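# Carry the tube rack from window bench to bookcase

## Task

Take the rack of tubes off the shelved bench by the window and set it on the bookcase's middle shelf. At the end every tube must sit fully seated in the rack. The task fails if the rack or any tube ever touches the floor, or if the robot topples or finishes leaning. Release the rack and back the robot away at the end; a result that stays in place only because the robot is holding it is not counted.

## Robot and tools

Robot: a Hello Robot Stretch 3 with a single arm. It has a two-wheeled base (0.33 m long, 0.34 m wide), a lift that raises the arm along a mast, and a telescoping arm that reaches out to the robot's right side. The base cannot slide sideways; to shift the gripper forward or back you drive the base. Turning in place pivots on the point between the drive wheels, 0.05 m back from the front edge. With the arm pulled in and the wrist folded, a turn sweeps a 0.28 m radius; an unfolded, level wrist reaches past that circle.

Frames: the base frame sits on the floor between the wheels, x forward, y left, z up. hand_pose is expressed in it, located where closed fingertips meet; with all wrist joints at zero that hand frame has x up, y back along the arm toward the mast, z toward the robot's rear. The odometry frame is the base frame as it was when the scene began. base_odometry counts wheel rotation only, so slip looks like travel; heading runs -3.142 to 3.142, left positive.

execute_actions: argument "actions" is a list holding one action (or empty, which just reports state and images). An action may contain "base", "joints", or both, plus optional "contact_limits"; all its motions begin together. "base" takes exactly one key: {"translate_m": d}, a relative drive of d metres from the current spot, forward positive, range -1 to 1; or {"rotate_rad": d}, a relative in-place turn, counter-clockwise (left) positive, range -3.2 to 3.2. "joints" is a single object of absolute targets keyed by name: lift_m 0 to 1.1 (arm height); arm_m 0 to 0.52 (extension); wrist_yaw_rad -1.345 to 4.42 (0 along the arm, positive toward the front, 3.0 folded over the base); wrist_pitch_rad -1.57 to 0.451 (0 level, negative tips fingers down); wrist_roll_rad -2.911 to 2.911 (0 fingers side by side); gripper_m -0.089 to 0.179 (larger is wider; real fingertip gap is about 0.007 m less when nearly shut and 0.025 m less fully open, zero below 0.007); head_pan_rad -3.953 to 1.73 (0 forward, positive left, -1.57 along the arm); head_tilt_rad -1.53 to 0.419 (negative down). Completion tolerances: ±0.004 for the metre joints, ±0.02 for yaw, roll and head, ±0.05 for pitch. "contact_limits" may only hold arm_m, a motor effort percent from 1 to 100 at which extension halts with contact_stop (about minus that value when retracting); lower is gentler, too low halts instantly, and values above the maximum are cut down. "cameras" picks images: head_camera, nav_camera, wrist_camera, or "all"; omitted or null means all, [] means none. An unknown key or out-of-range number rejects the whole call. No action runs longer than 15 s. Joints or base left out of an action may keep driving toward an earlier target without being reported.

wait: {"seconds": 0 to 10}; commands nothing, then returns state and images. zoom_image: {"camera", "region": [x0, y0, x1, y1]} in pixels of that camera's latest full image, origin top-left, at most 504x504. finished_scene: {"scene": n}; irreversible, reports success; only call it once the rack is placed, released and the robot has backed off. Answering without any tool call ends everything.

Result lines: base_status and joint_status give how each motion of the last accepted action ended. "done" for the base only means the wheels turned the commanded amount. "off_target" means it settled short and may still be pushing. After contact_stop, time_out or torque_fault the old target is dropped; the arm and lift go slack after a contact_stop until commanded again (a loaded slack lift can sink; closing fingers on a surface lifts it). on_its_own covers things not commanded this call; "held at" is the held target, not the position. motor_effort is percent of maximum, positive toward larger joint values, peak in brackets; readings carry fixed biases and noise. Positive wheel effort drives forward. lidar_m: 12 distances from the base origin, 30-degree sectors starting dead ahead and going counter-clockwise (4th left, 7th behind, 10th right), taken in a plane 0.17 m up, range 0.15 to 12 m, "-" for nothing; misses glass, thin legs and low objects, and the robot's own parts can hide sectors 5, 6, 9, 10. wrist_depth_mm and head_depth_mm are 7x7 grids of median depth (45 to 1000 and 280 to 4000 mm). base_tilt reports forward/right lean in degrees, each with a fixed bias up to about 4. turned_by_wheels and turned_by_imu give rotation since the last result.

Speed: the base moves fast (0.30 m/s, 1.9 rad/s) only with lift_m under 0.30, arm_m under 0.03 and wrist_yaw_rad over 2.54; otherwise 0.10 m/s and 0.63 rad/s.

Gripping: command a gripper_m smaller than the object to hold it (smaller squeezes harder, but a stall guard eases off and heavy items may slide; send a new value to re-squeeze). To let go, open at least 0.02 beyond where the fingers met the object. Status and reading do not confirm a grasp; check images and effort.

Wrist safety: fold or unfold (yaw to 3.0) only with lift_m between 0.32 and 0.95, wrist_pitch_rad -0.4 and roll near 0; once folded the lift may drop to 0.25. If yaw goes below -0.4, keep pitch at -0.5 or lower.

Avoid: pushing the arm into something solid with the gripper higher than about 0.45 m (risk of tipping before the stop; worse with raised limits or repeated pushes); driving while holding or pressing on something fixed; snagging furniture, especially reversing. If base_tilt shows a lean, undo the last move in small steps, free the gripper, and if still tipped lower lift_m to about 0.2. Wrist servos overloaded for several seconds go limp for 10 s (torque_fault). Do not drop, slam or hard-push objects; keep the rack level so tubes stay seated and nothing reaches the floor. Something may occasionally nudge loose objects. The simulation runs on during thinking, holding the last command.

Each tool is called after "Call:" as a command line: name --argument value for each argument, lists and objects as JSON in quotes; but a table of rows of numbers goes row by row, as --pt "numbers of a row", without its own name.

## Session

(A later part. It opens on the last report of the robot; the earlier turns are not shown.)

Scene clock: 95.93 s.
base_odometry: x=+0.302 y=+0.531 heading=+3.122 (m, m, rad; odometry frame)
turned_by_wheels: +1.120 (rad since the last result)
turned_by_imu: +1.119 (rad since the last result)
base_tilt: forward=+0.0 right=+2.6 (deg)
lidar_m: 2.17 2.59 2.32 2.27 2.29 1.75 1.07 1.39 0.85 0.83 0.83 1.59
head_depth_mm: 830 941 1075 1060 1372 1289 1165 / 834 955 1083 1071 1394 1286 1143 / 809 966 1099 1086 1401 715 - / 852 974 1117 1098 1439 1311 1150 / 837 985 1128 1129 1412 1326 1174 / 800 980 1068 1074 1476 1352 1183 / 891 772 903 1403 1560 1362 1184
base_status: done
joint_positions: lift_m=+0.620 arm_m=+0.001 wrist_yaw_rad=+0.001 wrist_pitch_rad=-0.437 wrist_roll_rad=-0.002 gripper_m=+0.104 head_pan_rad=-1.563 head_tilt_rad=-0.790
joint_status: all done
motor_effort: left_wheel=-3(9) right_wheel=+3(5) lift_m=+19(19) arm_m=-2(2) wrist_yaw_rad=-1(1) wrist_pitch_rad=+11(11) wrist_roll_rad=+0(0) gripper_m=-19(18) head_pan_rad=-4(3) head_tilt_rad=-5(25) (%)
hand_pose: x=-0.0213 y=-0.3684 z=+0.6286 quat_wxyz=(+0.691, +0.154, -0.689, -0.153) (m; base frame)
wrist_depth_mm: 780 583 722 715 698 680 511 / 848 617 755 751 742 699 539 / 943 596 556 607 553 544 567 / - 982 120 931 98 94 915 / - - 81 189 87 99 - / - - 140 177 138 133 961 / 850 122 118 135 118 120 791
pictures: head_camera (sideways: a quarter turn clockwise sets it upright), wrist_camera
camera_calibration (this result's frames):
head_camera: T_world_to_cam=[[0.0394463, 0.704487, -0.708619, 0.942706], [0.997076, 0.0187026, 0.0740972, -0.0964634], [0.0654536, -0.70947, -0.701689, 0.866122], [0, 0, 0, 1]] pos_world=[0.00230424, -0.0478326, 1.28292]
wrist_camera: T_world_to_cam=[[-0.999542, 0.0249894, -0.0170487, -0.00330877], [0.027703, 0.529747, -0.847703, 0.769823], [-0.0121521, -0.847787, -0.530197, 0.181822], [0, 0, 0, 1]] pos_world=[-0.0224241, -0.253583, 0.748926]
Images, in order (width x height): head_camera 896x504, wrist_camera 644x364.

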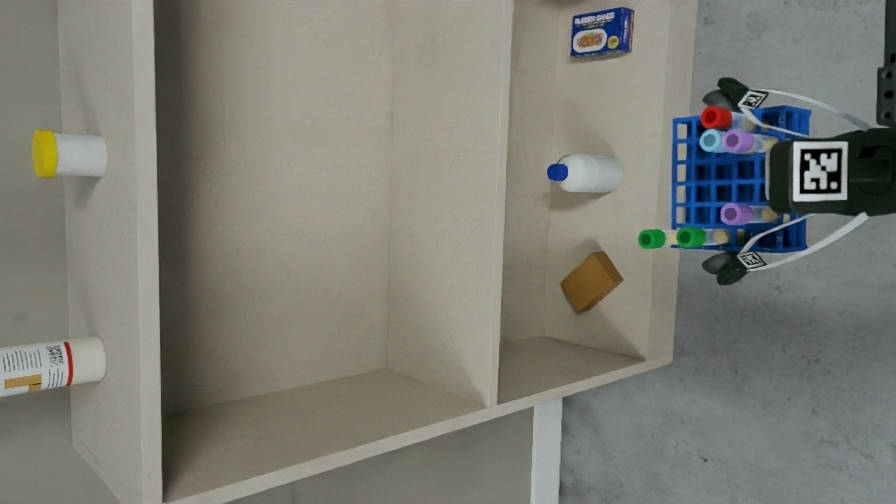

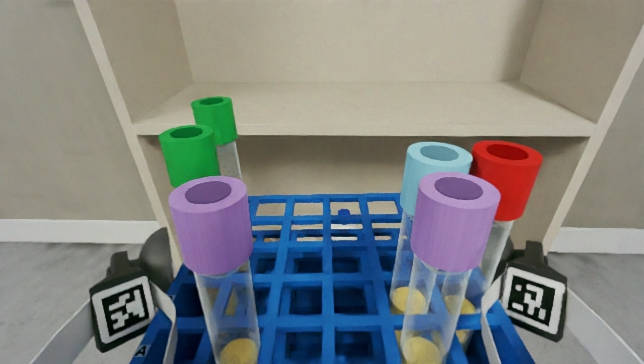

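Call:
execute_actions --actions '[{"joints":{"lift_m":0.67}}]' --cameras '[]'

Call:
execute_actions --actions '[{"joints":{"arm_m":0.43}}]' --cameras '[]'

Call:
execute_actions --actions '[{"joints":{"lift_m":0.61}}]' --cameras '["wrist_camera","head_camera"]'

Scene clock: 97.43 s.
base_odometry: x=+0.302 y=+0.531 heading=+3.122 (m, m, rad; odometry frame)
turned_by_wheels: +0.000 (rad since the last result)
turned_by_imu: +0.000 (rad since the last result)
base_tilt: forward=-0.1 right=+2.8 (deg)
lidar_m: 2.17 2.58 2.31 2.27 2.29 1.75 1.07 1.40 0.85 0.83 0.83 1.59
head_depth_mm: 831 945 1074 1066 1372 1290 1171 / 835 952 1088 1074 1398 644 1177 / 810 964 1101 1079 1404 645 - / 851 972 1111 1089 1434 641 1152 / 837 985 1124 1137 1417 1324 1174 / 798 979 1072 1075 1472 1357 1181 / 892 771 904 1404 1571 1360 1185
base_status: not commanded
joint_positions: lift_m=+0.670 arm_m=+0.001 wrist_yaw_rad=+0.001 wrist_pitch_rad=-0.437 wrist_roll_rad=-0.002 gripper_m=+0.104 head_pan_rad=-1.563 head_tilt_rad=-0.790
joint_status: all done
motor_effort: left_wheel=-2(3) right_wheel=+2(2) lift_m=+26(28) arm_m=-2(2) wrist_yaw_rad=-2(1) wrist_pitch_rad=+11(11) wrist_roll_rad=+0(0) gripper_m=-19(19) head_pan_rad=-3(4) head_tilt_rad=-6(6) (%)
hand_pose: x=-0.0213 y=-0.3683 z=+0.6781 quat_wxyz=(+0.691, +0.154, -0.689, -0.153) (m; base frame)
wrist_depth_mm: 777 573 720 712 702 684 512 / 849 617 769 772 758 741 534 / 950 623 573 656 637 633 576 / - 982 120 915 98 94 911 / - - 81 188 102 98 - / - - 140 177 138 132 - / 906 123 118 134 118 119 852
pictures: none
No camera images: the call's "cameras" was empty. Leave "cameras" out to get every camera's image.

Scene clock: 101.77 s.
base_odometry: x=+0.302 y=+0.531 heading=+3.122 (m, m, rad; odometry frame)
turned_by_wheels: +0.000 (rad since the last result)
turned_by_imu: +0.000 (rad since the last result)
base_tilt: forward=+0.1 right=+2.9 (deg)
lidar_m: 2.17 2.58 2.32 2.27 2.30 1.75 1.07 1.40 0.85 0.83 0.83 1.59
head_depth_mm: 827 942 1074 1064 1379 - - / 835 949 1085 - 1402 1300 1154 / 809 962 1087 - 1402 1303 1166 / 852 975 1108 1055 1441 1317 1166 / 836 985 1124 1132 1413 1323 1175 / 795 981 1067 1072 1481 1353 1182 / 890 773 903 1399 1565 1359 1187
base_status: not commanded
joint_positions: lift_m=+0.670 arm_m=+0.430 wrist_yaw_rad=+0.001 wrist_pitch_rad=-0.437 wrist_roll_rad=-0.002 gripper_m=+0.104 head_pan_rad=-1.563 head_tilt_rad=-0.790
joint_status: all done
motor_effort: left_wheel=-3(3) right_wheel=+3(2) lift_m=+26(26) arm_m=+2(1) wrist_yaw_rad=-1(1) wrist_pitch_rad=+11(11) wrist_roll_rad=+0(0) gripper_m=-19(19) head_pan_rad=-3(3) head_tilt_rad=-5(5) (%)
hand_pose: x=-0.0213 y=-0.7967 z=+0.6781 quat_wxyz=(+0.691, +0.154, -0.689, -0.153) (m; base frame)
wrist_depth_mm: 324 320 311 309 303 301 294 / 344 347 338 337 329 323 317 / 366 375 359 364 354 349 347 / 374 421 120 402 98 94 378 / 366 384 81 189 101 98 368 / 320 - 140 177 138 132 305 / 278 122 118 135 118 119 261
pictures: none
No camera images: the call's "cameras" was empty. Leave "cameras" out to get every camera's image.

Scene clock: 103.13 s.
base_odometry: x=+0.302 y=+0.531 heading=+3.122 (m, m, rad; odometry frame)
turned_by_wheels: +0.000 (rad since the last result)
turned_by_imu: +0.000 (rad since the last result)
base_tilt: forward=+0.0 right=+2.8 (deg)
lidar_m: 2.17 2.59 2.32 2.27 2.29 1.76 1.07 1.40 0.85 0.83 0.83 1.59
head_depth_mm: 827 943 1076 1060 1374 1291 - / 833 953 1085 1141 1388 1295 1154 / 808 962 1101 - 1366 1305 1168 / 852 975 1114 1061 1438 1309 1170 / 835 983 1128 1129 1410 1322 1170 / 795 975 1069 1075 1479 1354 1179 / 886 772 905 1402 1565 1357 1191
base_status: not commanded
joint_positions: lift_m=+0.610 arm_m=+0.430 wrist_yaw_rad=+0.001 wrist_pitch_rad=-0.437 wrist_roll_rad=-0.002 gripper_m=+0.104 head_pan_rad=-1.563 head_tilt_rad=-0.790
joint_status: all done
motor_effort: left_wheel=-3(3) right_wheel=+2(2) lift_m=+19(25) arm_m=+1(2) wrist_yaw_rad=-1(1) wrist_pitch_rad=+11(11) wrist_roll_rad=+0(1) gripper_m=-19(20) head_pan_rad=-3(3) head_tilt_rad=-5(5) (%)
hand_pose: x=-0.0213 y=-0.7967 z=+0.6185 quat_wxyz=(+0.691, +0.154, -0.689, -0.153) (m; base frame)
wrist_depth_mm: 325 319 313 310 306 300 294 / 350 343 340 334 327 323 318 / 370 375 357 369 356 348 346 / 353 366 119 359 98 94 348 / 295 291 81 188 102 98 277 / 243 - 140 177 138 132 232 / 211 122 118 135 118 119 198
pictures: head_camera (sideways: a quarter turn clockwise sets it upright), wrist_camera
camera_calibration (this result's frames):
head_camera: T_world_to_cam=[[0.0394464, 0.704508, -0.708599, 0.942679], [0.997076, 0.0187001, 0.0740975, -0.0964638], [0.0654532, -0.709449, -0.70171, 0.866149], [0, 0, 0, 1]] pos_world=[0.00230422, -0.047832, 1.28291]
wrist_camera: T_world_to_cam=[[-0.999541, 0.0250302, -0.0170435, 0.00724398], [0.0277225, 0.529909, -0.847601, 0.98827], [-0.0121841, -0.847685, -0.53036, -0.186429], [0, 0, 0, 1]] pos_world=[-0.0224282, -0.681907, 0.738908]
Images, in order (width x height): head_camera 896x504, wrist_camera 644x364.

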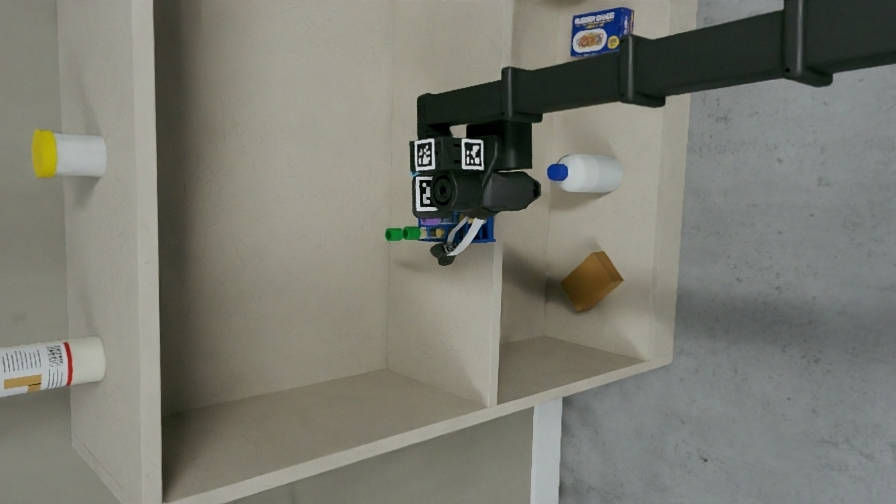

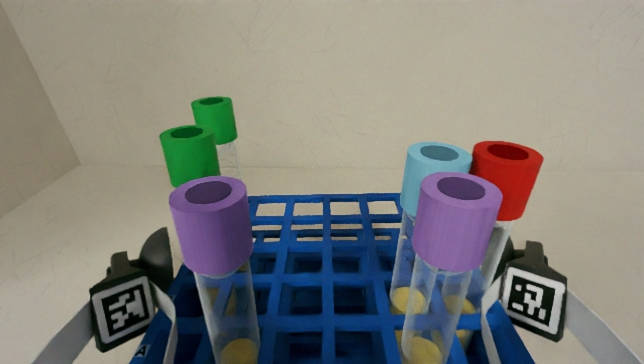

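Depth 211 vs 186 at contact: ~2 cm more.

Call:
execute_actions --actions '[{"joints":{"lift_m":0.59,"arm_m":0.47}}]' --cameras '[]'

Call:
execute_actions --actions '[{"joints":{"gripper_m":0.179}}]' --cameras '[]'

Call:
execute_actions --actions '[{"joints":{"arm_m":0.1}}]' --cameras '["wrist_camera","head_camera"]'

Scene clock: 104.63 s.
base_odometry: x=+0.302 y=+0.531 heading=+3.122 (m, m, rad; odometry frame)
turned_by_wheels: +0.000 (rad since the last result)
turned_by_imu: +0.000 (rad since the last result)
base_tilt: forward=+0.1 right=+2.8 (deg)
lidar_m: 2.17 2.59 2.32 2.27 2.29 1.75 1.07 1.39 0.85 0.83 0.84 1.60
head_depth_mm: 829 941 1072 1062 1372 1286 - / 836 952 1084 1117 1401 1296 1157 / 809 963 1101 - 1393 1305 1168 / 854 975 1116 1056 1432 1315 1169 / 834 982 1126 1132 1420 1322 1176 / 797 977 1070 1077 1475 1349 1183 / 888 772 901 1399 1560 1360 1191
base_status: not commanded
joint_positions: lift_m=+0.590 arm_m=+0.470 wrist_yaw_rad=+0.001 wrist_pitch_rad=-0.437 wrist_roll_rad=-0.002 gripper_m=+0.104 head_pan_rad=-1.563 head_tilt_rad=-0.790
joint_status: all done
motor_effort: left_wheel=-3(3) right_wheel=+3(2) lift_m=+20(20) arm_m=+1(2) wrist_yaw_rad=-1(1) wrist_pitch_rad=+11(11) wrist_roll_rad=+0(0) gripper_m=-19(18) head_pan_rad=-3(3) head_tilt_rad=-5(6) (%)
hand_pose: x=-0.0213 y=-0.8366 z=+0.5985 quat_wxyz=(+0.691, +0.154, -0.689, -0.153) (m; base frame)
wrist_depth_mm: 286 279 276 271 267 262 259 / 311 305 297 294 288 284 281 / 340 330 315 323 313 305 305 / 333 330 120 321 98 94 309 / 264 262 80 189 102 98 246 / 217 - 140 178 138 132 206 / 188 122 119 135 118 119 177
pictures: none
No camera images: the call's "cameras" was empty. Leave "cameras" out to get every camera's image.

Scene clock: 105.87 s.
base_odometry: x=+0.302 y=+0.531 heading=+3.122 (m, m, rad; odometry frame)
turned_by_wheels: +0.000 (rad since the last result)
turned_by_imu: +0.000 (rad since the last result)
base_tilt: forward=+0.1 right=+2.8 (deg)
lidar_m: 2.17 2.60 2.32 2.27 2.31 1.76 1.07 1.40 0.85 0.83 0.83 1.59
head_depth_mm: 830 943 1077 1059 1372 1289 - / 836 953 1085 1131 1400 1297 1153 / 807 961 1099 - 1396 1304 1163 / 856 975 1112 1060 1442 1317 1167 / 835 982 1128 1135 1416 1325 1173 / 798 978 1070 1077 1474 1345 1182 / 888 772 903 1401 1568 1360 1189
base_status: not commanded
joint_positions: lift_m=+0.590 arm_m=+0.470 wrist_yaw_rad=+0.001 wrist_pitch_rad=-0.421 wrist_roll_rad=-0.002 gripper_m=+0.179 head_pan_rad=-1.563 head_tilt_rad=-0.790
joint_status: all done
motor_effort: left_wheel=-3(3) right_wheel=+2(2) lift_m=+19(20) arm_m=+2(2) wrist_yaw_rad=-2(1) wrist_pitch_rad=+6(11) wrist_roll_rad=+0(0) gripper_m=+0(85) head_pan_rad=-3(3) head_tilt_rad=-6(5) (%)
hand_pose: x=-0.0213 y=-0.8388 z=+0.6022 quat_wxyz=(+0.693, +0.148, -0.690, -0.147) (m; base frame)
wrist_depth_mm: 286 281 275 269 266 262 258 / 310 305 299 293 288 283 278 / 335 334 316 320 313 307 303 / 341 326 320 333 316 105 321 / 272 271 85 196 99 93 257 / 228 214 80 185 139 76 219 / - 178 125 157 127 135 174
pictures: none
No camera images: the call's "cameras" was empty. Leave "cameras" out to get every camera's image.

Scene clock: 109.80 s.
base_odometry: x=+0.302 y=+0.531 heading=+3.122 (m, m, rad; odometry frame)
turned_by_wheels: +0.000 (rad since the last result)
turned_by_imu: +0.000 (rad since the last result)
base_tilt: forward=-0.1 right=+2.9 (deg)
lidar_m: 2.17 2.59 2.32 2.27 2.29 1.75 1.07 1.40 0.85 0.83 0.83 1.60
head_depth_mm: 830 941 1077 1057 1371 1297 - / 834 950 1087 1076 1398 1300 - / 810 964 1097 1038 1398 - - / 852 972 1111 1061 1430 1313 1166 / 839 986 1125 1130 1423 1325 1175 / 797 978 1068 1076 1478 1356 1178 / 888 771 902 1398 1564 1362 1188
base_status: not commanded
joint_positions: lift_m=+0.590 arm_m=+0.100 wrist_yaw_rad=+0.001 wrist_pitch_rad=-0.420 wrist_roll_rad=-0.002 gripper_m=+0.179 head_pan_rad=-1.563 head_tilt_rad=-0.790
joint_status: all done
motor_effort: left_wheel=-3(2) right_wheel=+2(2) lift_m=+20(20) arm_m=-3(5) wrist_yaw_rad=-1(1) wrist_pitch_rad=+6(6) wrist_roll_rad=+0(0) gripper_m=+0(1) head_pan_rad=-3(3) head_tilt_rad=-5(5) (%)
hand_pose: x=-0.0213 y=-0.4694 z=+0.6024 quat_wxyz=(+0.693, +0.148, -0.690, -0.147) (m; base frame)
wrist_depth_mm: 431 566 628 607 608 594 526 / 717 566 672 496 647 625 520 / 801 503 479 455 455 446 446 / 898 570 810 799 789 756 516 / - 652 887 891 863 813 544 / 947 659 785 760 792 766 918 / 852 782 719 707 703 684 747
pictures: head_camera (sideways: a quarter turn clockwise sets it upright), wrist_camera
camera_calibration (this result's frames):
head_camera: T_world_to_cam=[[0.0394463, 0.704513, -0.708594, 0.942673], [0.997076, 0.0186997, 0.0740976, -0.0964639], [0.0654532, -0.709445, -0.701715, 0.866155], [0, 0, 0, 1]] pos_world=[0.00230423, -0.0478319, 1.28291]
wrist_camera: T_world_to_cam=[[-0.999541, 0.0247312, -0.0174924, -0.00108971], [0.0277369, 0.515077, -0.856695, 0.799719], [-0.0121772, -0.856787, -0.515526, 0.0692036], [0, 0, 0, 1]] pos_world=[-0.0224282, -0.352597, 0.720773]
Images, in order (width x height): head_camera 896x504, wrist_camera 644x364.

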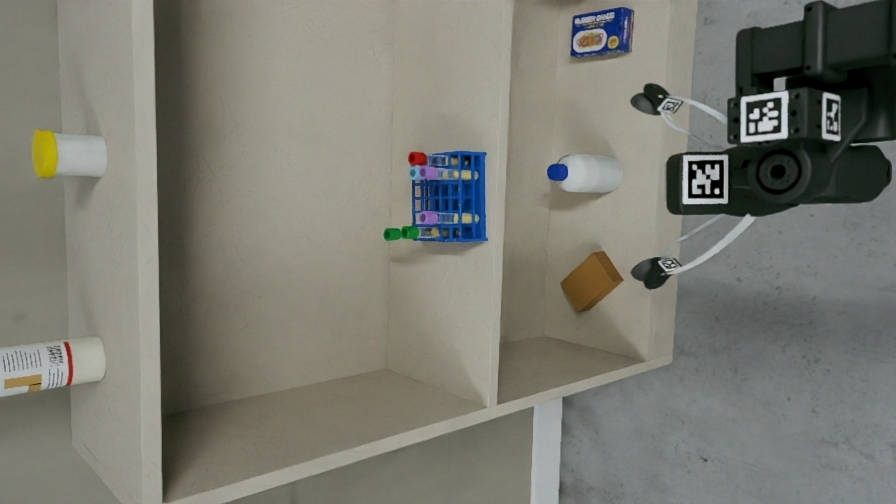

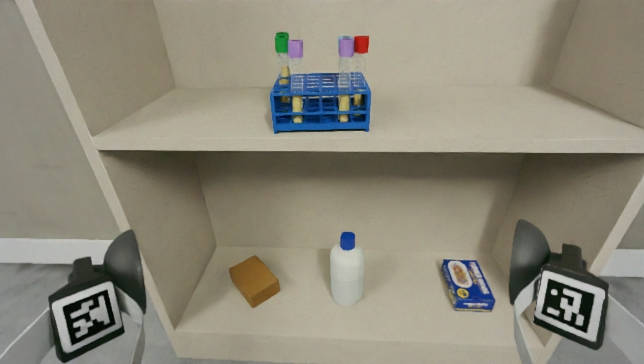

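Call:
finished_scene --scene 2

The scene is finished: the task was done.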